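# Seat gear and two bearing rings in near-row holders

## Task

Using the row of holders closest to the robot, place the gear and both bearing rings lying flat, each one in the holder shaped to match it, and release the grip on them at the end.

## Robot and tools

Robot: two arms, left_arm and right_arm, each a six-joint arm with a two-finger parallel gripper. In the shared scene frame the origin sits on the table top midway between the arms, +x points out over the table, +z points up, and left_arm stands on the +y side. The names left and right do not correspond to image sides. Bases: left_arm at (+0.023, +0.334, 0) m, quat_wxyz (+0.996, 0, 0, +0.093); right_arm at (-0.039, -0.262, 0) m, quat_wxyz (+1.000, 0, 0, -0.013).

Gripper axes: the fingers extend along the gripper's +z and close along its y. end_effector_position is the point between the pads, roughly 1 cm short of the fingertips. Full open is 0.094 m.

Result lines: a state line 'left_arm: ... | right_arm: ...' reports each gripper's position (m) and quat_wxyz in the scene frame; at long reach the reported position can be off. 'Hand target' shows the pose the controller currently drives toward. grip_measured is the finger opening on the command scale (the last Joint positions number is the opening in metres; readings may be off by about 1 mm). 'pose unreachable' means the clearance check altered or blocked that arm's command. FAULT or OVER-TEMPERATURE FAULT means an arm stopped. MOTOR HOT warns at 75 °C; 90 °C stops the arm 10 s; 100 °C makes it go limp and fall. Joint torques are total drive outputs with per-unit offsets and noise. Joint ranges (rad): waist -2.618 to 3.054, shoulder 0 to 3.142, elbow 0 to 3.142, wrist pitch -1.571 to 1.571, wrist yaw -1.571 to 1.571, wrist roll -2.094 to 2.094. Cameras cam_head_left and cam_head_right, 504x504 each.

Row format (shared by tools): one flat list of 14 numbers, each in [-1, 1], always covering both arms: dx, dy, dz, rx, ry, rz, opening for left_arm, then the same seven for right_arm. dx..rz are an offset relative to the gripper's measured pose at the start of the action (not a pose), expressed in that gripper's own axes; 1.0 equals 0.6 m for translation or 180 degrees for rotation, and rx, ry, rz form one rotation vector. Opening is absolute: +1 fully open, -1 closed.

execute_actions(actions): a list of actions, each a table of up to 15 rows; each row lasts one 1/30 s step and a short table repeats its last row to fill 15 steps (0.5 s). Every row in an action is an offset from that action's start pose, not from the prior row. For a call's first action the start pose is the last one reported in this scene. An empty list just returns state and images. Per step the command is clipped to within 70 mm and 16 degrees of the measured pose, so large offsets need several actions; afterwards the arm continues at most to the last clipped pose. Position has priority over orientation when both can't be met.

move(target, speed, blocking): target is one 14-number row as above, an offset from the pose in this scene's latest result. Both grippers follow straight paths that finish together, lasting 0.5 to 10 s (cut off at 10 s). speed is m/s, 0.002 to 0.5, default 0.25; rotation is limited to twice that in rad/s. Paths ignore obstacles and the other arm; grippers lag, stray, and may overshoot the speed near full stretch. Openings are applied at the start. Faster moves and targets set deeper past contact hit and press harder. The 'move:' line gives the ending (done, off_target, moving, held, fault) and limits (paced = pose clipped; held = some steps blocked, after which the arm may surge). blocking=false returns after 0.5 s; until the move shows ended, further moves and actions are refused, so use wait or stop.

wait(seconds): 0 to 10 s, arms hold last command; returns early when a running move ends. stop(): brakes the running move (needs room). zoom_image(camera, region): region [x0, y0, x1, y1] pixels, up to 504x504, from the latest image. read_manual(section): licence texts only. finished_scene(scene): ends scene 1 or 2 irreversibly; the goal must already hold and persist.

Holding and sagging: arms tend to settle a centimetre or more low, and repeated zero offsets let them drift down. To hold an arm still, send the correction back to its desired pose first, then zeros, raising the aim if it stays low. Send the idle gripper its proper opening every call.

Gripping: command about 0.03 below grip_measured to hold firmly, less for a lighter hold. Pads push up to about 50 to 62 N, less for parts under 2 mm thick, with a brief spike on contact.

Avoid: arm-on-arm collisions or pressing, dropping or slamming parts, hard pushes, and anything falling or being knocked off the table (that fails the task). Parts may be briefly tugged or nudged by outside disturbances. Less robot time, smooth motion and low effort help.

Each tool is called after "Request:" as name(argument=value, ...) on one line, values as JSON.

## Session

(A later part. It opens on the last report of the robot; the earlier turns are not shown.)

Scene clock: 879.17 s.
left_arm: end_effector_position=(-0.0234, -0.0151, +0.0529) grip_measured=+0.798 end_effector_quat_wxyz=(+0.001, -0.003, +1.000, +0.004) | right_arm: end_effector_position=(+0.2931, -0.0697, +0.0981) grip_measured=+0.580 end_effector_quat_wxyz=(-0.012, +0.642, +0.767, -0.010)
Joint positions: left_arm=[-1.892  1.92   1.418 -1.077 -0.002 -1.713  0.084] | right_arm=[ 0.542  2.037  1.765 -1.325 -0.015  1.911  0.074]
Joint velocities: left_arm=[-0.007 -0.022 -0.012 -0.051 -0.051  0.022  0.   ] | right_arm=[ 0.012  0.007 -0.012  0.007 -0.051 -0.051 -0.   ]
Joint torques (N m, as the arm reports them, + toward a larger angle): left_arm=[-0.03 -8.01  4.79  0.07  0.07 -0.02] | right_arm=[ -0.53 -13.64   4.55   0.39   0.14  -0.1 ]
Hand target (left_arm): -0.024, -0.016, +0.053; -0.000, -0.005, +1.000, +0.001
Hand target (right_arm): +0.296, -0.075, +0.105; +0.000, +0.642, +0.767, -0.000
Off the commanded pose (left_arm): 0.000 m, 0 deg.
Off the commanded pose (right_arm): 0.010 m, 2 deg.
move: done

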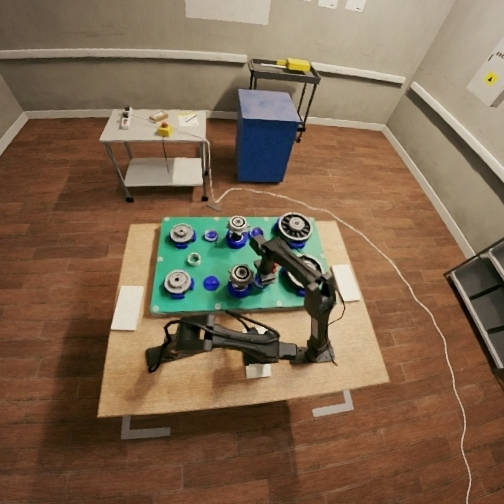

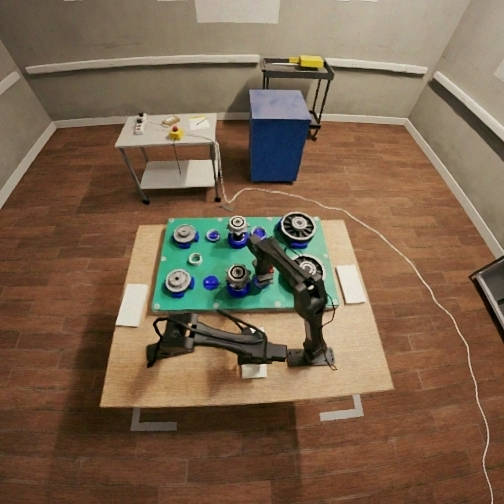

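Request:
move(target=[0,0,0.033,0,0,0,0.8, -0.0114,0.008,-0.025,-0.007,0.0026,0,0.54], speed=0.05)

Scene clock: 899.33 s.
left_arm: end_effector_position=(-0.0236, -0.0163, +0.0359) grip_measured=+0.798 end_effector_quat_wxyz=(+0.001, -0.003, +1.000, +0.003) | right_arm: end_effector_position=(+0.2958, -0.0745, +0.0981) grip_measured=+0.580 end_effector_quat_wxyz=(-0.013, +0.644, +0.765, -0.009)
Joint positions: left_arm=[-1.892  1.942  1.377 -1.013 -0.001 -1.713  0.084] | right_arm=[ 0.527  2.037  1.765 -1.325 -0.017  1.9    0.074]
Joint velocities: left_arm=[-0.002 -0.007  0.012 -0.007 -0.007 -0.081 -0.   ] | right_arm=[-0.012 -0.012  0.012  0.066 -0.007 -0.095  0.   ]
Joint torques (N m, as the arm reports them, + toward a larger angle): left_arm=[-0.06 -7.52  4.81  0.08  0.   -0.05] | right_arm=[ -0.29 -12.76   7.68  -0.01   0.01  -0.08]
Hand target (left_arm): -0.024, -0.015, +0.033; +0.001, -0.003, +1.000, +0.004
Hand target (right_arm): +0.299, -0.076, +0.113; -0.008, +0.642, +0.766, +0.002
Off the commanded pose (left_arm): 0.003 m, 0 deg.
Off the commanded pose (right_arm): 0.015 m, 1 deg.
move: off_target (right_arm)

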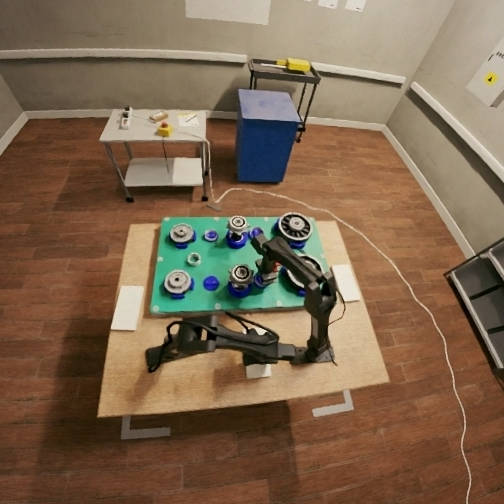

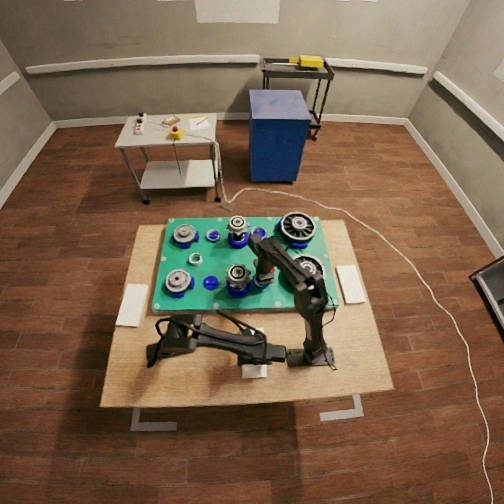

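Request:
execute_actions(actions=[[[0,0,0,0,0,0,0.7, 0.0034,0.0098,-0.002,-0.0075,0.0028,0,0.54],[0,0,0,0,0,0,0.62, 0.0034,0.0098,-0.002,-0.0075,0.0028,0,0.54],[0,0,0,0,0,0,0.55, 0.0034,0.0098,-0.002,-0.0075,0.0028,0,0.54],[0,0,0,0,0,0,0.5, 0.0034,0.0098,-0.002,-0.0075,0.0028,0,0.54],[0,0,0,0,0,0,0.46, 0.0034,0.0098,-0.002,-0.0075,0.0028,0,0.54],[0,0,0,0,0,0,0.42, 0.0034,0.0098,-0.002,-0.0075,0.0028,0,0.54],[0,0,0,0,0,0,0.39, 0.0034,0.0098,-0.002,-0.0075,0.0028,0,0.54],[0,0,0,0,0,0,0.36, 0.0034,0.0098,-0.002,-0.0075,0.0028,0,0.54],[0,0,0,0,0,0,0.34, 0.0034,0.0098,-0.002,-0.0075,0.0028,0,0.54],[0,0,0,0,0,0,0.32, 0.0034,0.0098,-0.002,-0.0075,0.0028,0,0.54],[0,0,0,0,0,0,0.30, 0.0034,0.0098,-0.002,-0.0075,0.0028,0,0.54],[0,0,0,0,0,0,0.29, 0.0034,0.0098,-0.002,-0.0075,0.0028,0,0.54]]])

Request:
wait(seconds=0.4)

Scene clock: 922.40 s.
left_arm: end_effector_position=(-0.0237, -0.0168, +0.0359) grip_measured=+0.306 end_effector_quat_wxyz=(+0.001, -0.003, +1.000, +0.002) | right_arm: end_effector_position=(+0.2980, -0.0731, +0.0981) grip_measured=+0.580 end_effector_quat_wxyz=(-0.011, +0.644, +0.765, -0.004)
Joint positions: left_arm=[-1.892  1.942  1.377 -1.011 -0.001 -1.713  0.061] | right_arm=[ 0.527  2.037  1.765 -1.315 -0.018  1.899  0.074]
Joint velocities: left_arm=[ 0.002 -0.007 -0.007 -0.037 -0.037 -0.007 -0.   ] | right_arm=[ 0.012  0.002 -0.007  0.007 -0.066 -0.022 -0.   ]
Joint torques (N m, as the arm reports them, + toward a larger angle): left_arm=[-0.03 -7.66  5.4  -0.04  0.02 -0.05] | right_arm=[ -0.24 -11.65   5.48   0.4   -0.02   0.06]
Hand target (left_arm): -0.024, -0.016, +0.036; +0.001, -0.003, +1.000, +0.003
Hand target (right_arm): +0.301, -0.071, +0.099; -0.008, +0.644, +0.765, +0.003
Off the commanded pose (left_arm): 0.000 m, 0 deg.
Off the commanded pose (right_arm): 0.004 m, 1 deg.

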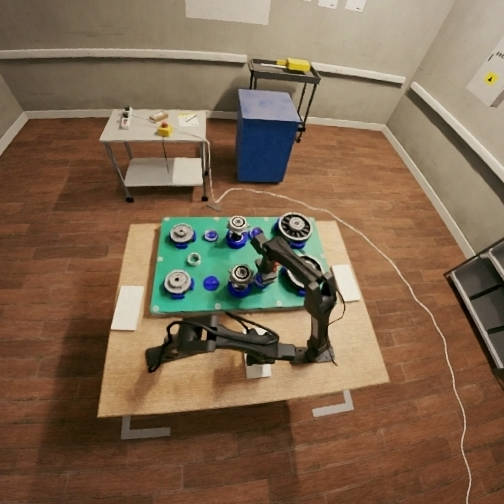

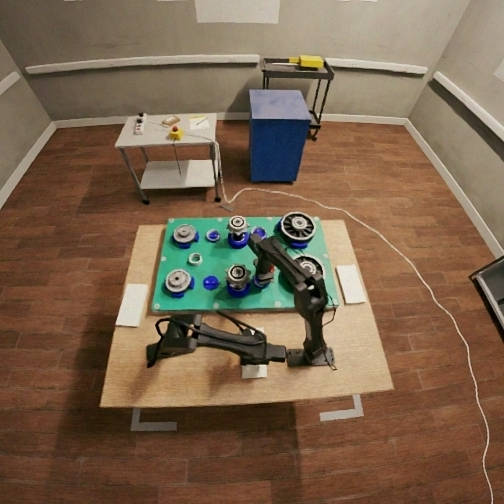

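Scene clock: 922.80 s.
left_arm: end_effector_position=(-0.0237, -0.0168, +0.0359) grip_measured=+0.306 end_effector_quat_wxyz=(+0.001, -0.003, +1.000, +0.002) | right_arm: end_effector_position=(+0.2980, -0.0731, +0.0981) grip_measured=+0.580 end_effector_quat_wxyz=(-0.011, +0.644, +0.765, -0.004)
Joint positions: left_arm=[-1.892  1.942  1.377 -1.011 -0.001 -1.713  0.061] | right_arm=[ 0.527  2.037  1.765 -1.315 -0.018  1.899  0.074]
Joint velocities: left_arm=[-0.002 -0.007 -0.002 -0.037  0.022  0.095 -0.   ] | right_arm=[ 0.007  0.007 -0.022  0.095 -0.11   0.007  0.   ]
Joint torques (N m, as the arm reports them, + toward a larger angle): left_arm=[ 0.   -7.78  5.43 -0.06  0.07 -0.05] | right_arm=[  0.09 -11.45   5.62   0.37  -0.07   0.02]
Hand target (left_arm): -0.024, -0.016, +0.036; +0.001, -0.003, +1.000, +0.003
Hand target (right_arm): +0.301, -0.071, +0.099; -0.008, +0.644, +0.765, +0.002
Off the commanded pose (left_arm): 0.000 m, 0 deg.
Off the commanded pose (right_arm): 0.004 m, 1 deg.
wait: 0.40 s; at rest by 0.17 s

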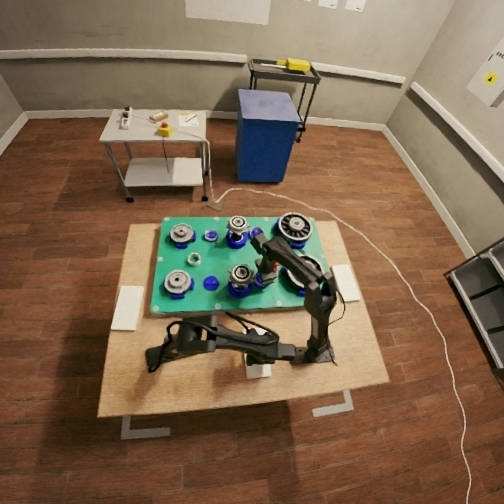

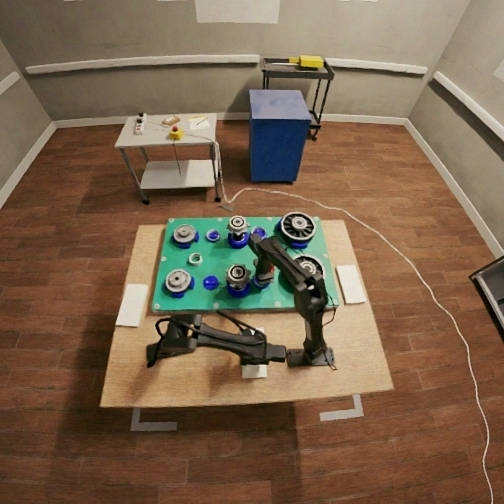

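Request:
execute_actions(actions=[[[0,0,0,0,0,0,0.45, 0,0,0.001,0,0,0,0.54],[0,0,0,0,0,0,0.6, 0,0,0.002,0,0,0,0.54],[0,0,0,0,0,0,0.75, 0,0,0.003,0,0,0,0.54],[0,0,0,0,0,0,0.75, 0,0,0.005,0,0,0,0.54],[0,0,0,0,0,0.01,0.75, 0,0,0.006,0,0,0,0.54],[0,0,0,0,0,0.02,0.75, 0,0,0.007,0,0,0,0.54],[0,0,0,0,0,0.035,0.75, 0,0,0.009,0,0,0,0.54],[0,0,0,0,0,0.05,0.75, 0,0,0.010,0,0,0,0.54],[0,0,0,0,0,0.065,0.75, 0,0,0.011,0,0,0,0.54],[0,0,0,0,0,0.08,0.75, 0,0,0.013,0,0,0,0.54],[0,0,0,0,0,0.095,0.75, 0,0,0.014,0,0,0,0.54],[0,0,0,0,0,0.11,0.75, 0,0,0.015,0,0,0,0.54],[0,0,0,0,0,0.125,0.75, 0,0,0.016,0,0,0,0.54],[0,0,0,0,0,0.14,0.75, 0,0,0.016,0,0,0,0.54],[0,0,0,0,0,0.155,0.75, 0,0,0.016,0,0,0,0.54]],[[0,0,0,0,0,0.05,0.75, 0,0,0.006,0,0,0,0.54],[0,0,0,0,0,0.065,0.75, 0,0,0.006,0,0,0,0.54],[0,0,0,0,0,0.08,0.75, 0,0,0.006,0,0,0,0.54],[0,0,0,0,0,0.095,0.75, 0,0,0.006,0,0,0,0.54],[0,0,0,0,0,0.11,0.75, 0,0,0.006,0,0,0,0.54],[0,0,0,0,0,0.125,0.75, 0,0,0.006,0,0,0,0.54],[0,0,0,0,0,0.14,0.75, 0,0,0.006,0,0,0,0.54],[0,0,0,0,0,0.155,0.75, 0,0,0.006,0,0,0,0.54],[0,0,0,0,0,0.17,0.75, 0,0,0.006,0,0,0,0.54],[0,0,0,0,0,0.185,0.75, 0,0,0.006,0,0,0,0.54],[0,0,0,0,0,0.2,0.75, 0,0,0.006,0,0,0,0.54],[0,0,0,0,0,0.215,0.75, 0,0,0.006,0,0,0,0.54],[0,0,0,0,0,0.23,0.75, 0,0,0.006,0,0,0,0.54],[0,0,0,0,0,0.245,0.75, 0,0,0.006,0,0,0,0.54],[0,0,0,0,0,0.26,0.75, 0,0,0.006,0,0,0,0.54]],[[0,0,0,0,0,0.05,0.75, 0,0,0.004,0,0,0,0.54],[0,0,0,0,0,0.065,0.75, 0,0,0.004,0,0,0,0.54],[0,0,0,0,0,0.08,0.75, 0,0,0.004,0,0,0,0.54],[0,0,0,0,0,0.095,0.75, 0,0,0.004,0,0,0,0.54],[0,0,0,0,0,0.11,0.75, 0,0,0.004,0,0,0,0.54],[0,0,0,0,0,0.125,0.75, 0,0,0.004,0,0,0,0.54],[0,0,0,0,0,0.14,0.75, 0,0,0.004,0,0,0,0.54],[0,0,0,0,0,0.15,0.75, 0,0,0.004,0,0,0,0.54],[0,0,0,0,0,0.16,0.75, 0,0,0.004,0,0,0,0.54]]])

Scene clock: 944.77 s.
left_arm: end_effector_position=(-0.0237, -0.0168, +0.0359) grip_measured=+0.748 end_effector_quat_wxyz=(-0.000, +0.611, +0.791, +0.002) | right_arm: end_effector_position=(+0.2984, -0.0726, +0.0910) grip_measured=+0.580 end_effector_quat_wxyz=(-0.011, +0.644, +0.765, -0.002)
Joint positions: left_arm=[-1.892  1.942  1.377 -1.011 -0.001 -0.391  0.082] | right_arm=[ 0.527  2.037  1.738 -1.283 -0.019  1.899  0.074]
Joint velocities: left_arm=[-0.007 -0.002 -0.017 -0.037 -0.051  0.388 -0.   ] | right_arm=[-0.027  0.007  0.007  0.007 -0.007 -0.066 -0.   ]
Joint torques (N m, as the arm reports them, + toward a larger angle): left_arm=[-0.02 -7.96  5.61 -0.02  0.04  0.02] | right_arm=[ -0.06 -11.59   4.72   0.39  -0.02   0.04]
Hand target (left_arm): -0.024, -0.017, +0.036; -0.000, +0.633, +0.774, +0.002
Hand target (right_arm): +0.298, -0.073, +0.089; -0.011, +0.644, +0.765, -0.002
Off the commanded pose (left_arm): 0.000 m, 3 deg.
Off the commanded pose (right_arm): 0.002 m, 0 deg.

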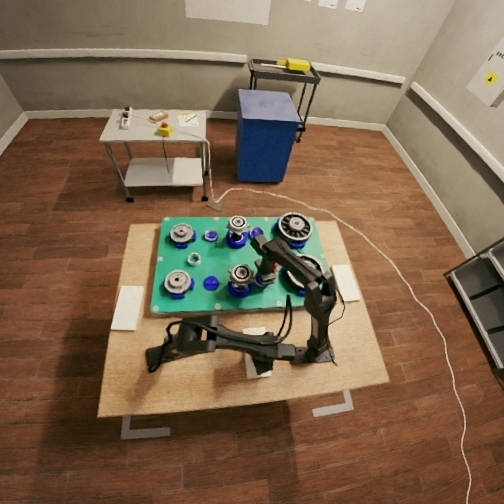

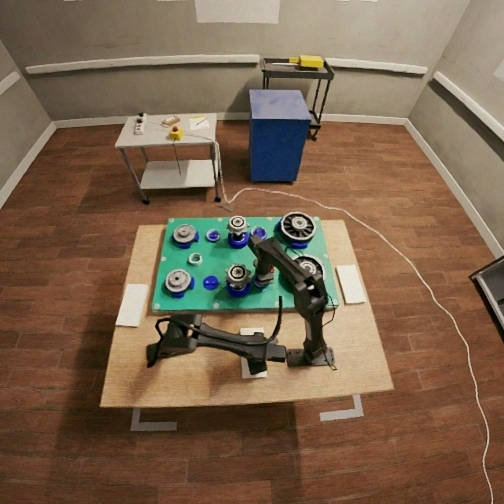

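Request:
execute_actions(actions=[[[0,0,0,0,0,0.03,0.75, 0,0,0,0,0,0,0.6],[0,0,0,0,0,0.045,0.75, 0,0,0,0,0,0,0.63],[0,0,0,0,0,0.06,0.75, 0,0,0,0,0,0,0.66],[0,0,0,0,0,0.075,0.7, 0,0,0,0,0,0,0.7],[0,0,0,0,0,0.085,0.66, 0,0,0,0,0,0,0.74],[0,0,0,0,0,0.085,0.62, 0,0,0,0,0,0,0.78],[0,0,0,0,0,0.085,0.58, 0,0,0,0,0,0,0.78],[0,0,0,0,0,0.085,0.54, 0,0,0,0,0,0,0.78],[0,0,0,0,0,0.085,0.5, 0,0,-0.005,0,0,0,0.78],[0,0,0,0,0,0.085,0.47, 0,0,-0.01,0,0,0,0.78],[0,0,0,0,0,0.085,0.44, 0,0,-0.015,0,0,0,0.78],[0,0,0,0,0,0.085,0.41, 0,0,-0.02,0,0,0,0.78],[0,0,0,0,0,0.085,0.39, 0,0,-0.025,0,0,0,0.78],[0,0,0,0,0,0.085,0.37, 0,0,-0.03,0,0,0,0.78],[0,0,0,0,0,0.085,0.35, 0,0,-0.035,0,0,0,0.78]],[[0,0,0,0,0,0,0.33, 0,0,-0.03,0,0,0,0.78],[0,0,0,0,0,0,0.31, 0,0,-0.036,0,0,0,0.78],[0,0,0,0,0,0,0.295, 0,0,-0.042,0,0,0,0.78],[0,0,0,0,0,0,0.285, 0,0,-0.048,0,0,0,0.78],[0,0,0,0,0,0,0.275, 0,0,-0.054,0,0,0,0.78],[0,0,0,0,0,0,0.275, 0,0,-0.06,0,0,0,0.78],[0,0,0,0,0,0,0.275, 0,0,-0.066,0,0,0,0.78],[0,0,0,0,0,0,0.275, 0,0,-0.072,0,0,0,0.78],[0,0,0,0,0,0,0.275, 0,0,-0.078,0,0,0,0.78],[0,0,0,0,0,0,0.275, 0,0,-0.084,0,0,0,0.78],[0,0,0,0,0,0,0.275, 0,0,-0.09,0,0,0,0.78]]])

Request:
wait(seconds=0.3)

Scene clock: 957.27 s.
left_arm: end_effector_position=(-0.0236, -0.0168, +0.0359) grip_measured=+0.306 end_effector_quat_wxyz=(-0.001, +0.704, +0.710, +0.002) | right_arm: end_effector_position=(+0.3083, -0.0665, +0.1543) grip_measured=+0.778 end_effector_quat_wxyz=(-0.001, +0.643, +0.765, +0.028)
Joint positions: left_arm=[-1.892  1.942  1.377 -1.011 -0.002 -0.143  0.061] | right_arm=[ 0.527  2.037  1.989 -1.471 -0.022  1.899  0.084]
Joint velocities: left_arm=[-0.012 -0.002  0.007 -0.037  0.051 -0.037  0.   ] | right_arm=[-0.017 -0.002  0.105 -0.183 -0.037 -0.051 -0.001]
Joint torques (N m, as the arm reports them, + toward a larger angle): left_arm=[ 0.08 -7.72  5.35  0.02  0.03  0.  ] | right_arm=[-0.16 -9.85  6.39  0.06 -0.01  0.  ]
Hand target (left_arm): -0.024, -0.017, +0.036; -0.001, +0.704, +0.710, +0.002
Hand target (right_arm): +0.300, -0.073, +0.152; -0.011, +0.644, +0.765, +0.001
Off the commanded pose (left_arm): 0.000 m, 0 deg.
Off the commanded pose (right_arm): 0.010 m, 3 deg.

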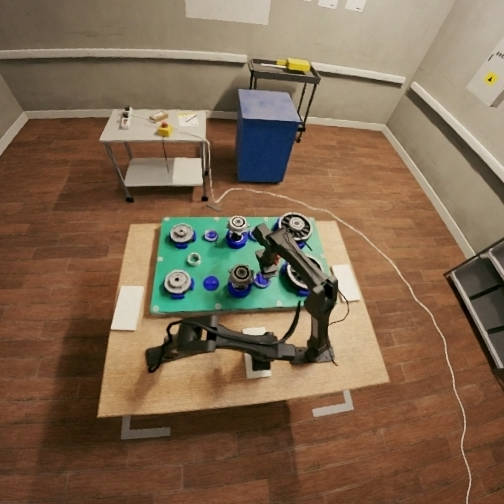

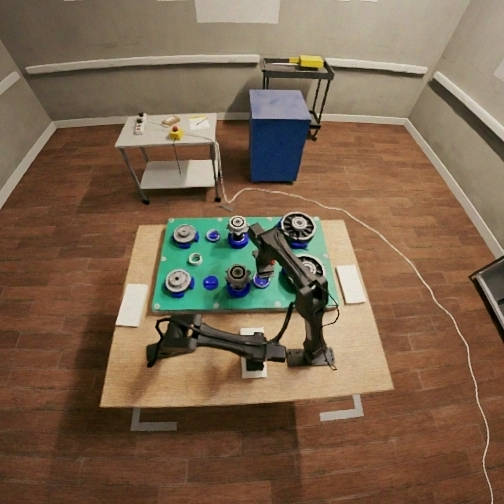

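Scene clock: 957.57 s.
left_arm: end_effector_position=(-0.0236, -0.0168, +0.0359) grip_measured=+0.306 end_effector_quat_wxyz=(-0.001, +0.704, +0.710, +0.002) | right_arm: end_effector_position=(+0.3022, -0.0699, +0.1511) grip_measured=+0.778 end_effector_quat_wxyz=(-0.008, +0.643, +0.765, +0.010)
Joint positions: left_arm=[-1.892  1.942  1.377 -1.011 -0.002 -0.143  0.061] | right_arm=[ 0.527  2.047  1.991 -1.502 -0.022  1.899  0.084]
Joint velocities: left_arm=[-0.027  0.002 -0.002 -0.022  0.022  0.022 -0.   ] | right_arm=[-0.012  0.042  0.002 -0.066 -0.066 -0.007 -0.   ]
Joint torques (N m, as the arm reports them, + toward a larger angle): left_arm=[-0.17 -7.8   5.49 -0.01  0.03 -0.08] | right_arm=[ -0.17 -10.52   6.64   0.02   0.02  -0.03]
Hand target (left_arm): -0.024, -0.017, +0.036; -0.001, +0.704, +0.710, +0.002
Hand target (right_arm): +0.300, -0.073, +0.152; -0.011, +0.644, +0.765, +0.001
Off the commanded pose (left_arm): 0.000 m, 0 deg.
Off the commanded pose (right_arm): 0.003 m, 1 deg.
wait: 0.30 s; no rest

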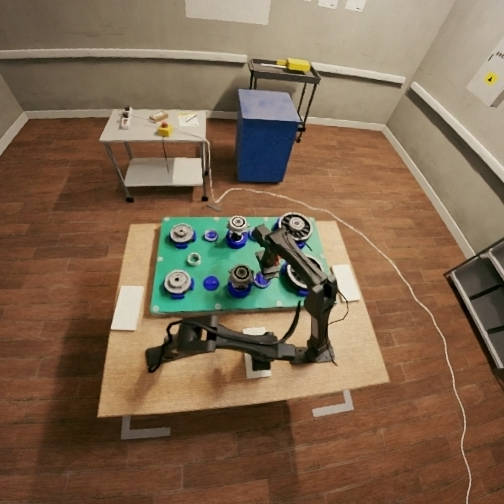

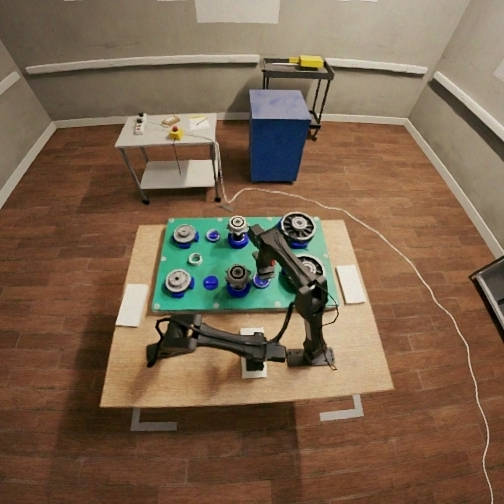

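Request:
execute_actions(actions=[[[0,0,-0.006,0,0,0,0.275, 0,0,0,0,0,0,0.78],[0,0,-0.012,0,0,0,0.275, 0,0,0,0,0,0,0.78],[0,0,-0.018,0,0,0,0.275, 0,0,0,0,0,0,0.78],[0,0,-0.024,0,0,0,0.275, 0,0,0,0,0,0,0.78],[0,0,-0.03,0,0,0,0.275, 0,0,0,0,0,0,0.78],[0,0,-0.036,0,0,0,0.275, 0,0,0,0,0,0,0.78],[0,0,-0.042,0,0,-0.01,0.275, 0,0,0,0,0,0,0.78],[0,0,-0.048,0,0,-0.02,0.275, 0,0,0,0,0,0,0.78],[0,0,-0.054,0,0,-0.03,0.275, 0,0,0,0,0,0,0.78],[0,0,-0.06,0,0,-0.04,0.275, 0,0,0,0,0,0,0.78],[0,0,-0.066,0,0,-0.05,0.275, 0,0,0,0,0,0,0.78],[0,0,-0.072,0,0,-0.06,0.275, 0,0,0,0,0,0,0.78],[0,0,-0.078,0,0,-0.07,0.275, 0,0,0,0,0,0,0.78],[0,0,-0.084,0,0,-0.08,0.275, 0,0,0,0,0,0,0.78],[0,0,-0.09,0,0,-0.09,0.275, 0,0,0,0,0,0,0.78]]])

Request:
move(target=[0.205,0.16,-0.14,0,0,-0.45,0.275, -0.184,-0.205,-0.02,0,0,0,0.78], speed=0.45)

Scene clock: 975.67 s.
left_arm: end_effector_position=(-0.0235, -0.0153, +0.0626) grip_measured=+0.306 end_effector_quat_wxyz=(-0.005, +0.648, +0.762, +0.009) | right_arm: end_effector_position=(+0.3013, -0.0702, +0.1508) grip_measured=+0.778 end_effector_quat_wxyz=(-0.009, +0.644, +0.765, +0.008)
Joint positions: left_arm=[-1.892  1.925  1.464 -1.131 -0.001 -0.297  0.061] | right_arm=[ 0.527  2.048  1.991 -1.506 -0.023  1.899  0.084]
Joint velocities: left_arm=[-0.007 -0.095  0.305 -0.418 -0.051 -0.681 -0.001] | right_arm=[-0.002  0.002 -0.022 -0.051  0.037 -0.081 -0.001]
Joint torques (N m, as the arm reports them, + toward a larger angle): left_arm=[  0.4  -10.21   8.    -0.1    0.09  -0.04] | right_arm=[ -0.06 -11.45   5.13   0.35  -0.02   0.04]
Hand target (left_arm): -0.023, -0.016, +0.088; -0.000, +0.601, +0.799, -0.003
Hand target (right_arm): +0.302, -0.070, +0.151; -0.008, +0.643, +0.765, +0.010
Off the commanded pose (left_arm): 0.027 m, 7 deg.
Off the commanded pose (right_arm): 0.001 m, 0 deg.

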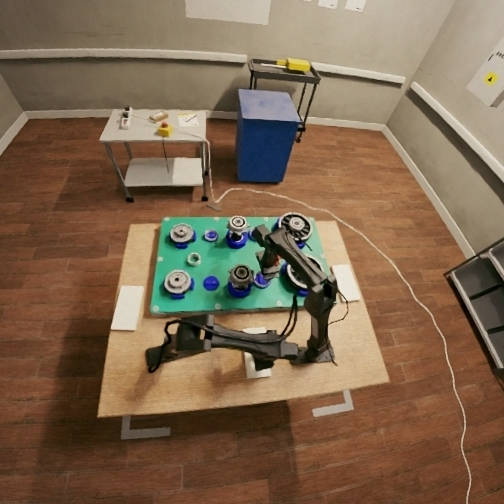

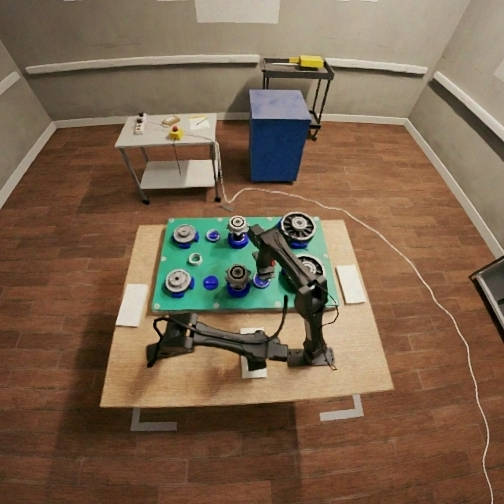

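Scene clock: 977.90 s.
left_arm: end_effector_position=(+0.0508, +0.1136, +0.1420) grip_measured=+0.306 end_effector_quat_wxyz=(-0.002, +0.006, +1.000, +0.011) | right_arm: end_effector_position=(+0.2036, -0.1974, +0.1582) grip_measured=+0.778 end_effector_quat_wxyz=(-0.011, +0.645, +0.764, +0.008)
Joint positions: left_arm=[-1.634  1.403  1.208 -1.399  0.001 -1.436  0.061] | right_arm=[ 0.264  1.497  1.355 -1.429 -0.028  1.641  0.084]
Joint velocities: left_arm=[-0.007 -0.007 -0.007  0.051 -0.022  0.081  0.001] | right_arm=[-0.007  0.002 -0.007 -0.051 -0.066 -0.037 -0.   ]
Joint torques (N m, as the arm reports them, + toward a larger angle): left_arm=[ 0.85 -4.85  5.19 -0.25  0.02 -0.09] | right_arm=[-0.51 -7.3   4.11  0.32 -0.03 -0.07]
Hand target (left_arm): +0.053, +0.120, +0.145; +0.001, -0.002, +1.000, +0.012
Hand target (right_arm): +0.199, -0.200, +0.158; -0.011, +0.643, +0.765, +0.008
Off the commanded pose (left_arm): 0.010 m, 1 deg.
Off the commanded pose (right_arm): 0.006 m, 0 deg.
move: done

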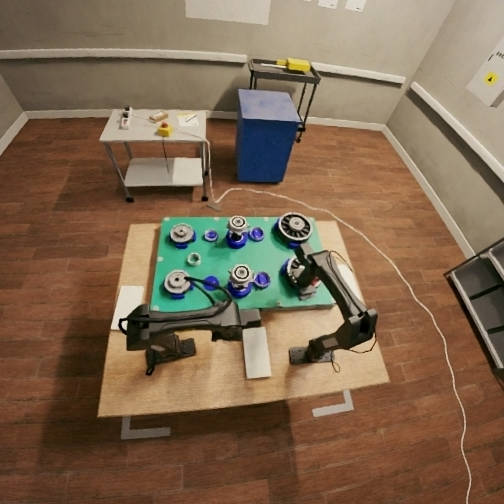

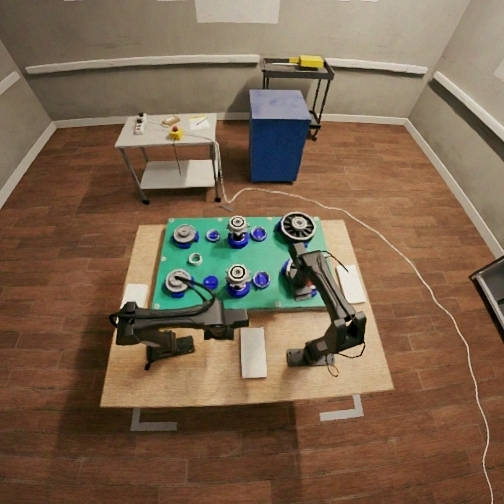

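Request:
zoom_image(camera="cam_head_right", region=[225, 215, 305, 295])

Request:
zoom_image(camera="cam_head_left", region=[240, 258, 285, 303])

Region (225, 215, 305, 295) of cam_head_right's 504x504 image, scaled by 6.300, with more detail than that image has.

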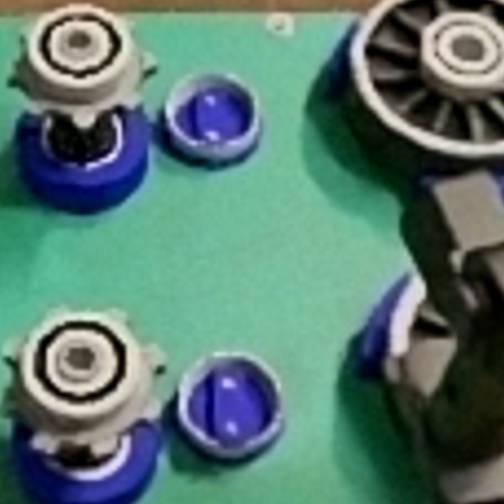

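Region (240, 258, 285, 303) of cam_head_left's 504x504 image, scaled by 11.200, with more detail than that image has.

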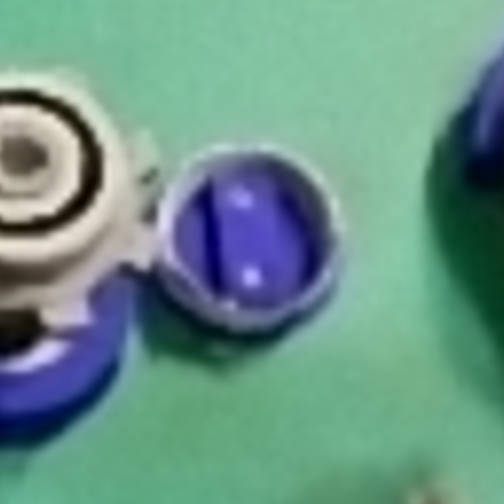

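Request:
move(target=[-0.411,0.100,0.029,0.007,-0.0013,-0.0038,0.275, 0,0,0,0,0,0,0.78], speed=0.25)

Scene clock: 991.23 s.
left_arm: end_effector_position=(+0.2881, +0.1693, +0.1131) grip_measured=+0.306 end_effector_quat_wxyz=(-0.018, -0.004, +1.000, +0.013) | right_arm: end_effector_position=(+0.2036, -0.1972, +0.1582) grip_measured=+0.778 end_effector_quat_wxyz=(-0.012, +0.645, +0.764, +0.009)
Joint positions: left_arm=[-0.746  1.768  1.464 -1.311 -0.002 -0.567  0.061] | right_arm=[ 0.264  1.497  1.355 -1.429 -0.029  1.64   0.084]
Joint velocities: left_arm=[-0.017  0.007  0.002  0.037 -0.007  0.037 -0.   ] | right_arm=[ 0.007 -0.017  0.002  0.007  0.037 -0.051 -0.001]
Joint torques (N m, as the arm reports them, + toward a larger angle): left_arm=[ 0.21 -6.97  8.24 -0.14  0.06 -0.02] | right_arm=[ 0.07 -5.8   5.33  0.28 -0.02  0.05]
Hand target (left_arm): +0.293, +0.166, +0.123; -0.006, -0.000, +1.000, +0.003
Hand target (right_arm): +0.204, -0.197, +0.158; -0.011, +0.645, +0.764, +0.008
Off the commanded pose (left_arm): 0.016 m, 3 deg.
Off the commanded pose (right_arm): 0.000 m, 0 deg.
move: off_target (left_arm)

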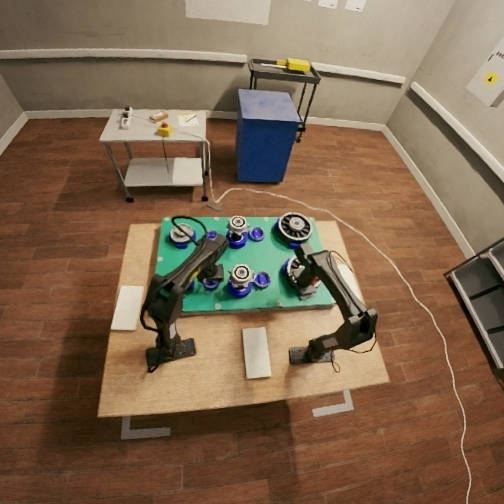

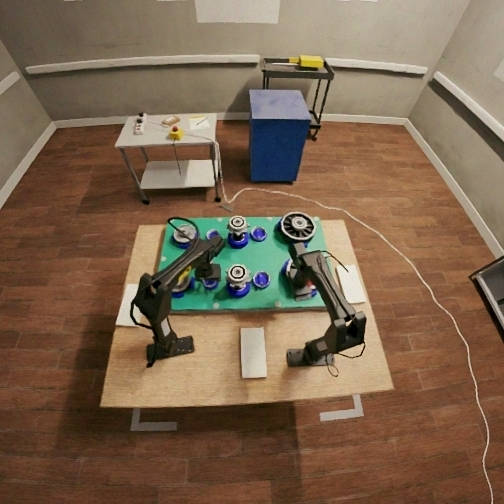

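Request:
execute_actions(actions=[[[-0.004,0.0005,-0.004,0.0014,-0.002,0,0.275, 0,0,0,0,0,0,0.78],[-0.008,0.001,-0.003,0.0028,-0.004,0,0.275, 0,0,0,0,0,0,0.78],[-0.012,0.0015,-0.002,0.0042,-0.006,0,0.275, 0,0,0,0,0,0,0.78],[-0.016,0.002,-0.002,0.0056,-0.008,0,0.275, 0,0,0,0,0,0,0.78],[-0.0196,0.0024,-0.002,0.007,-0.0096,0.0025,0.275, 0,0,0,0,0,0,0.78]]])

Request:
wait(seconds=0.3)

Scene clock: 1003.67 s.
left_arm: end_effector_position=(+0.2950, +0.1715, +0.1129) grip_measured=+0.306 end_effector_quat_wxyz=(-0.011, -0.001, +1.000, +0.007) | right_arm: end_effector_position=(+0.2035, -0.1970, +0.1582) grip_measured=+0.778 end_effector_quat_wxyz=(-0.012, +0.645, +0.764, +0.009)
Joint positions: left_arm=[-0.728  1.768  1.464 -1.292 -0.001 -0.543  0.061] | right_arm=[ 0.264  1.497  1.355 -1.429 -0.03   1.64   0.084]
Joint velocities: left_arm=[-0.002 -0.012 -0.002  0.037  0.11   0.022  0.   ] | right_arm=[ 0.007 -0.017 -0.007 -0.007 -0.037 -0.007 -0.001]
Joint torques (N m, as the arm reports them, + toward a larger angle): left_arm=[ 0.65 -6.54  5.92  0.05  0.04  0.02] | right_arm=[-0.08 -6.    5.25  0.3   0.02  0.04]
Hand target (left_arm): +0.300, +0.171, +0.114; -0.004, -0.001, +1.000, +0.002
Hand target (right_arm): +0.204, -0.197, +0.158; -0.012, +0.645, +0.764, +0.008
Off the commanded pose (left_arm): 0.005 m, 1 deg.
Off the commanded pose (right_arm): 0.000 m, 0 deg.

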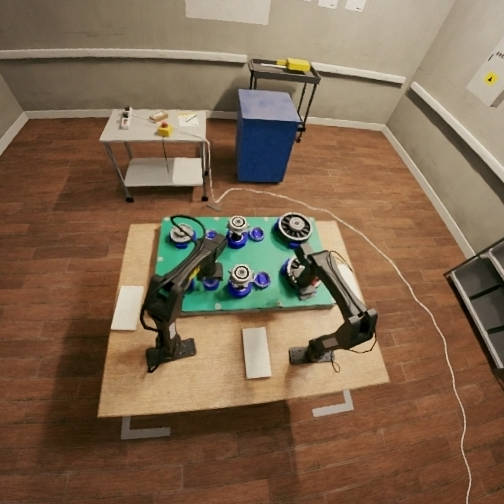

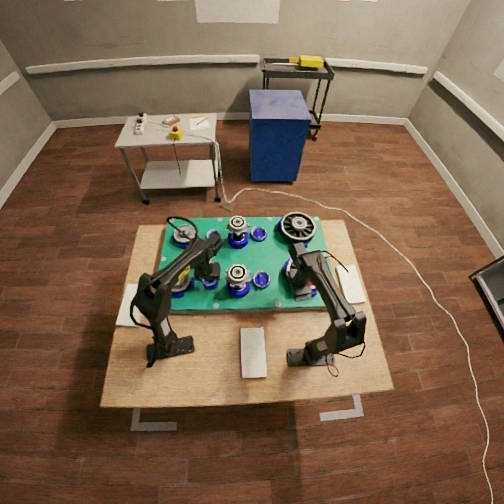

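Scene clock: 1003.97 s.
left_arm: end_effector_position=(+0.2952, +0.1714, +0.1129) grip_measured=+0.306 end_effector_quat_wxyz=(-0.010, -0.000, +1.000, +0.007) | right_arm: end_effector_position=(+0.2035, -0.1970, +0.1582) grip_measured=+0.778 end_effector_quat_wxyz=(-0.012, +0.645, +0.764, +0.009)
Joint positions: left_arm=[-0.728  1.768  1.464 -1.291 -0.001 -0.541  0.061] | right_arm=[ 0.264  1.497  1.355 -1.429 -0.03   1.64   0.084]
Joint velocities: left_arm=[ 0.002  0.007 -0.017  0.022 -0.037  0.037  0.001] | right_arm=[ 0.007  0.002 -0.002 -0.037  0.081  0.007 -0.001]
Joint torques (N m, as the arm reports them, + toward a larger angle): left_arm=[ 0.95 -6.5   6.11  0.07  0.08  0.04] | right_arm=[ 0.09 -5.8   5.33  0.36  0.    0.  ]
Hand target (left_arm): +0.300, +0.171, +0.114; -0.004, -0.000, +1.000, +0.002
Hand target (right_arm): +0.204, -0.197, +0.158; -0.012, +0.645, +0.764, +0.009
Off the commanded pose (left_arm): 0.005 m, 1 deg.
Off the commanded pose (right_arm): 0.000 m, 0 deg.
wait: 0.30 s; at rest by 0.17 s

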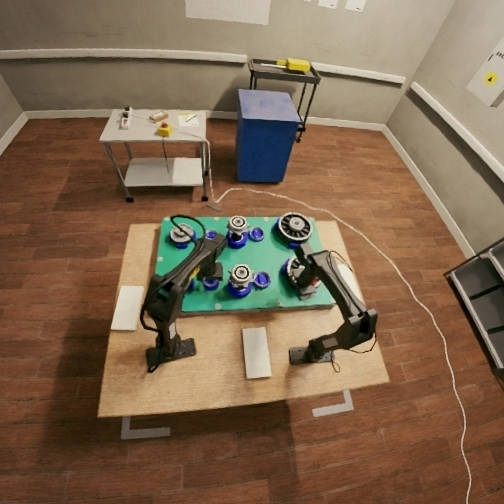

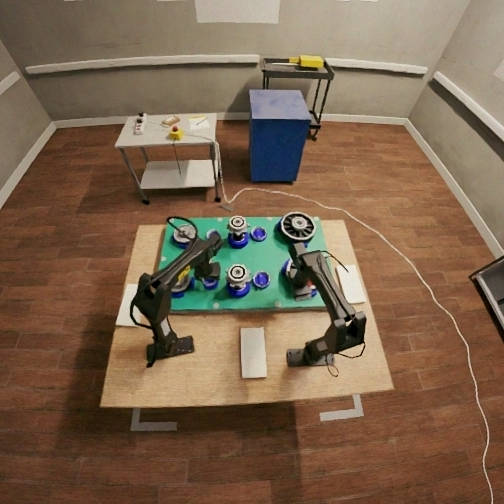

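Request:
execute_actions(actions=[[[-0.004,-0.0024,0.002,0.0017,-0.0024,0,0.275, 0,0,0,0,0,0,0.78],[-0.004,-0.0024,0.004,0.0017,-0.0024,0,0.275, 0,0,0,0,0,0,0.78],[-0.004,-0.0024,0.006,0.0017,-0.0024,0,0.275, 0,0,0,0,0,0,0.78],[-0.004,-0.0024,0.008,0.0017,-0.0024,0,0.275, 0,0,0,0,0,0,0.78],[-0.004,-0.0024,0.01,0.0017,-0.0024,0,0.275, 0,0,0,0,0,0,0.78],[-0.004,-0.0024,0.012,0.0017,-0.0024,0,0.275, 0,0,0,0,0,0,0.78],[-0.004,-0.0024,0.014,0.0017,-0.0024,0,0.275, 0,0,0,0,0,0,0.78],[-0.004,-0.0024,0.016,0.0017,-0.0024,0,0.275, 0,0,0,0,0,0,0.78],[-0.004,-0.0024,0.018,0.0017,-0.0024,0,0.275, 0,0,0,0,0,0,0.78],[-0.004,-0.0024,0.02,0.0017,-0.0024,0,0.275, 0,0,0,0,0,0,0.78],[-0.004,-0.0024,0.022,0.0017,-0.0024,0,0.275, 0,0,0,0,0,0,0.78],[-0.004,-0.0024,0.024,0.0017,-0.0024,0,0.275, 0,0,0,0,0,0,0.78]]])

Request:
wait(seconds=0.4)

Request:
zoom_image(camera="cam_head_left", region=[185, 255, 235, 305])

Scene clock: 1013.33 s.
left_arm: end_effector_position=(+0.2935, +0.1724, +0.0984) grip_measured=+0.306 end_effector_quat_wxyz=(-0.016, -0.000, +1.000, +0.011) | right_arm: end_effector_position=(+0.2035, -0.1968, +0.1582) grip_measured=+0.778 end_effector_quat_wxyz=(-0.012, +0.645, +0.764, +0.009)
Joint positions: left_arm=[-0.728  1.779  1.419 -1.249 -0.001 -0.541  0.061] | right_arm=[ 0.264  1.497  1.355 -1.429 -0.031  1.64   0.084]
Joint velocities: left_arm=[-0.007  0.051 -0.027 -0.007  0.051  0.051 -0.001] | right_arm=[ 0.012  0.012 -0.017 -0.081 -0.007 -0.037 -0.001]
Joint torques (N m, as the arm reports them, + toward a larger angle): left_arm=[-0.01 -7.15  5.59  0.09  0.03 -0.05] | right_arm=[-0.08 -5.92  5.02  0.26 -0.04  0.02]
Hand target (left_arm): +0.297, +0.170, +0.099; -0.007, -0.000, +1.000, +0.004
Hand target (right_arm): +0.204, -0.197, +0.158; -0.012, +0.645, +0.764, +0.009
Off the commanded pose (left_arm): 0.004 m, 1 deg.
Off the commanded pose (right_arm): 0.000 m, 0 deg.

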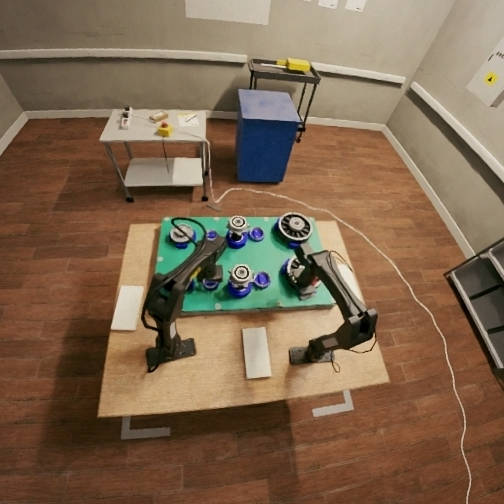

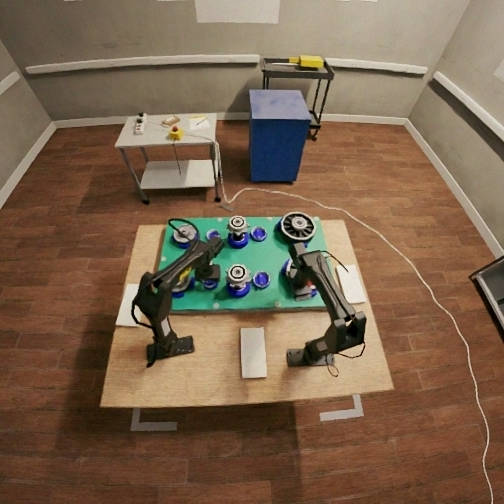

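Scene clock: 1013.73 s.
left_arm: end_effector_position=(+0.2954, +0.1713, +0.0977) grip_measured=+0.306 end_effector_quat_wxyz=(-0.013, -0.000, +1.000, +0.009) | right_arm: end_effector_position=(+0.2035, -0.1968, +0.1582) grip_measured=+0.778 end_effector_quat_wxyz=(-0.012, +0.645, +0.764, +0.009)
Joint positions: left_arm=[-0.728  1.781  1.418 -1.239 -0.001 -0.541  0.061] | right_arm=[ 0.264  1.497  1.355 -1.429 -0.031  1.64   0.084]
Joint velocities: left_arm=[-0.007 -0.007 -0.037  0.037  0.037 -0.037  0.001] | right_arm=[ 0.027  0.017  0.002 -0.051 -0.051 -0.022 -0.   ]
Joint torques (N m, as the arm reports them, + toward a larger angle): left_arm=[-0.13 -7.29  5.45  0.09  0.03 -0.1 ] | right_arm=[ 0.04 -5.99  5.17  0.35 -0.03  0.06]
Hand target (left_arm): +0.297, +0.170, +0.099; -0.007, -0.000, +1.000, +0.004
Hand target (right_arm): +0.204, -0.197, +0.158; -0.012, +0.645, +0.764, +0.009
Off the commanded pose (left_arm): 0.002 m, 1 deg.
Off the commanded pose (right_arm): 0.000 m, 0 deg.
wait: 0.40 s; at rest by 0.23 s

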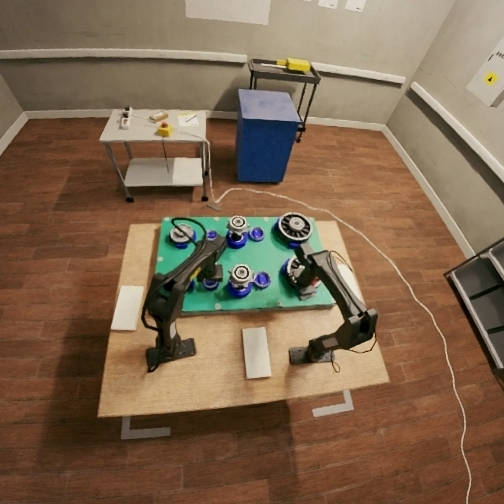

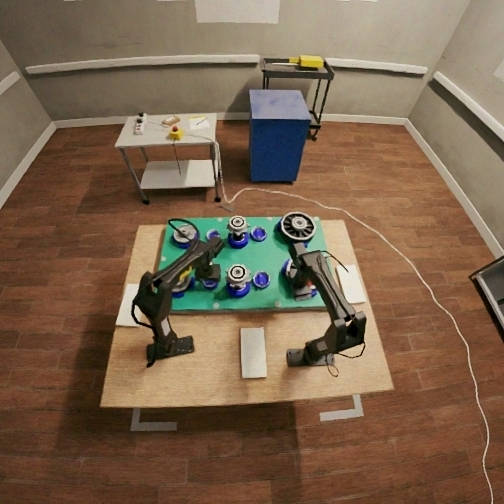

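Region (185, 255, 235, 305) of cam_head_left's 504x504 image, scaled by 10.080, with more detail than that image has.

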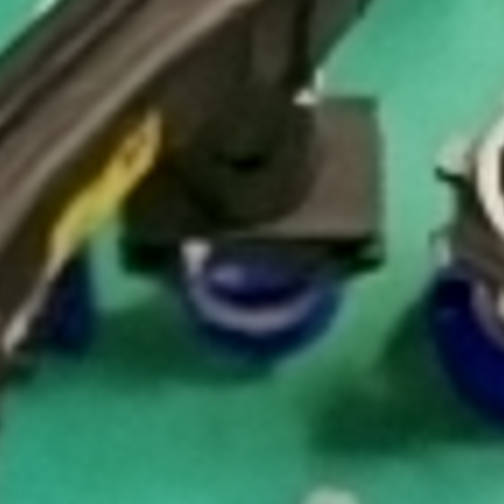

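Request:
execute_actions(actions=[[[-0.006,-0.0036,-0.001,0.003,-0.0045,0,0.275, 0,0,0,0,0,0,0.78],[-0.0089,-0.0053,-0.001,0.0045,-0.0065,0,0.275, 0,0,0,0,0,0,0.78],[-0.0089,-0.0053,-0.001,0.0045,-0.0065,0,0.275, 0,0,0,0,0,0,0.78],[-0.0089,-0.0053,-0.001,0.0045,-0.0065,0,0.275, 0,0,0,0,0,0,0.78],[-0.0089,-0.0053,-0.001,0.0045,-0.0065,0,0.275, 0,0,0,0,0,0,0.78],[-0.0085,-0.005,0.001,0.0043,-0.0062,0,0.275, 0,0,0,0,0,0,0.78],[-0.008,-0.0048,0.0025,0.004,-0.0058,0,0.275, 0,0,0,0,0,0,0.78],[-0.0075,-0.0045,0.004,0.0038,-0.0055,0,0.275, 0,0,0,0,0,0,0.78],[-0.0075,-0.0045,0.0055,0.0038,-0.0055,0,0.275, 0,0,0,0,0,0,0.78],[-0.0075,-0.0045,0.007,0.0038,-0.0055,0,0.275, 0,0,0,0,0,0,0.78],[-0.0075,-0.0045,0.0085,0.0038,-0.0055,0,0.275, 0,0,0,0,0,0,0.78],[-0.0075,-0.0045,0.01,0.0038,-0.0055,0,0.275, 0,0,0,0,0,0,0.78],[-0.0075,-0.0045,0.0115,0.0038,-0.0055,0,0.275, 0,0,0,0,0,0,0.78],[-0.0075,-0.0045,0.013,0.0038,-0.0055,0,0.275, 0,0,0,0,0,0,0.78]]])

Request:
wait(seconds=0.5)

Scene clock: 1024.37 s.
left_arm: end_effector_position=(+0.2965, +0.1697, +0.0933) grip_measured=+0.306 end_effector_quat_wxyz=(-0.010, -0.000, +1.000, +0.004) | right_arm: end_effector_position=(+0.2035, -0.1966, +0.1582) grip_measured=+0.778 end_effector_quat_wxyz=(-0.013, +0.645, +0.764, +0.009)
Joint positions: left_arm=[-0.728  1.781  1.401 -1.213  0.003 -0.541  0.061] | right_arm=[ 0.264  1.497  1.355 -1.429 -0.032  1.64   0.084]
Joint velocities: left_arm=[ 0.002 -0.022 -0.051  0.007  0.037  0.007  0.001] | right_arm=[ 0.012 -0.012  0.007 -0.037 -0.007  0.037  0.   ]
Joint torques (N m, as the arm reports them, + toward a larger angle): left_arm=[ 0.14 -6.35  5.3   0.19 -0.01 -0.07] | right_arm=[ 0.05 -5.94  5.16  0.31 -0.03  0.06]
Hand target (left_arm): +0.300, +0.169, +0.090; -0.005, -0.000, +1.000, +0.003
Hand target (right_arm): +0.203, -0.197, +0.158; -0.013, +0.645, +0.764, +0.009
Off the commanded pose (left_arm): 0.005 m, 1 deg.
Off the commanded pose (right_arm): 0.000 m, 0 deg.

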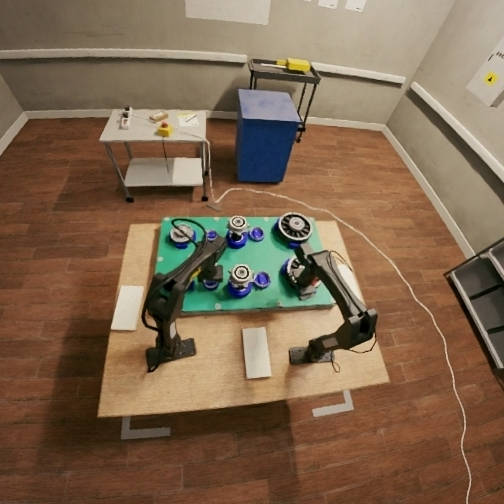

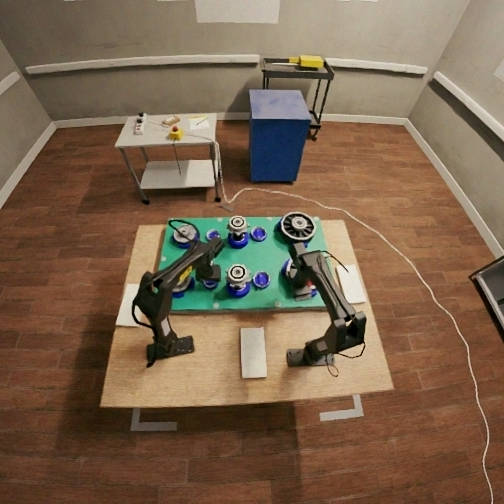

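Scene clock: 1024.87 s.
left_arm: end_effector_position=(+0.2959, +0.1698, +0.0899) grip_measured=+0.306 end_effector_quat_wxyz=(-0.014, -0.000, +1.000, +0.006) | right_arm: end_effector_position=(+0.2035, -0.1966, +0.1582) grip_measured=+0.778 end_effector_quat_wxyz=(-0.013, +0.645, +0.764, +0.009)
Joint positions: left_arm=[-0.728  1.787  1.395 -1.208  0.004 -0.541  0.061] | right_arm=[ 0.264  1.497  1.355 -1.429 -0.032  1.64   0.084]
Joint velocities: left_arm=[-0.012 -0.022  0.012 -0.022 -0.007 -0.11  -0.   ] | right_arm=[ 0.002 -0.017  0.007  0.022  0.022 -0.037 -0.001]
Joint torques (N m, as the arm reports them, + toward a larger angle): left_arm=[ 0.11 -6.92  5.25  0.21  0.   -0.07] | right_arm=[ 0.07 -5.94  5.18  0.29  0.    0.03]
Hand target (left_arm): +0.300, +0.168, +0.090; -0.004, -0.000, +1.000, +0.003
Hand target (right_arm): +0.203, -0.197, +0.158; -0.013, +0.645, +0.764, +0.009
Off the commanded pose (left_arm): 0.004 m, 1 deg.
Off the commanded pose (right_arm): 0.000 m, 0 deg.
wait: 0.50 s; at rest by 0.43 s

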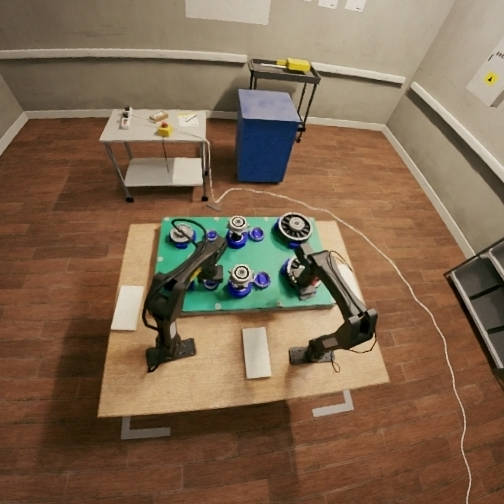

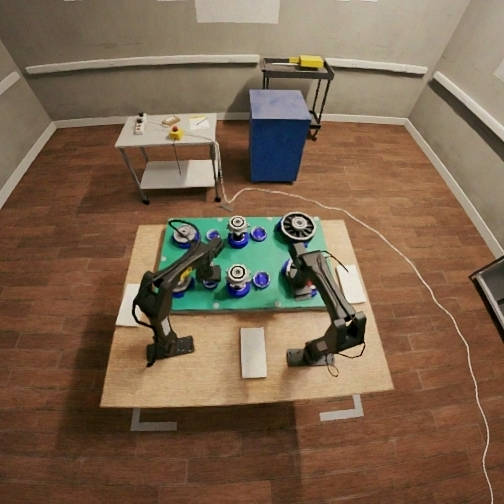

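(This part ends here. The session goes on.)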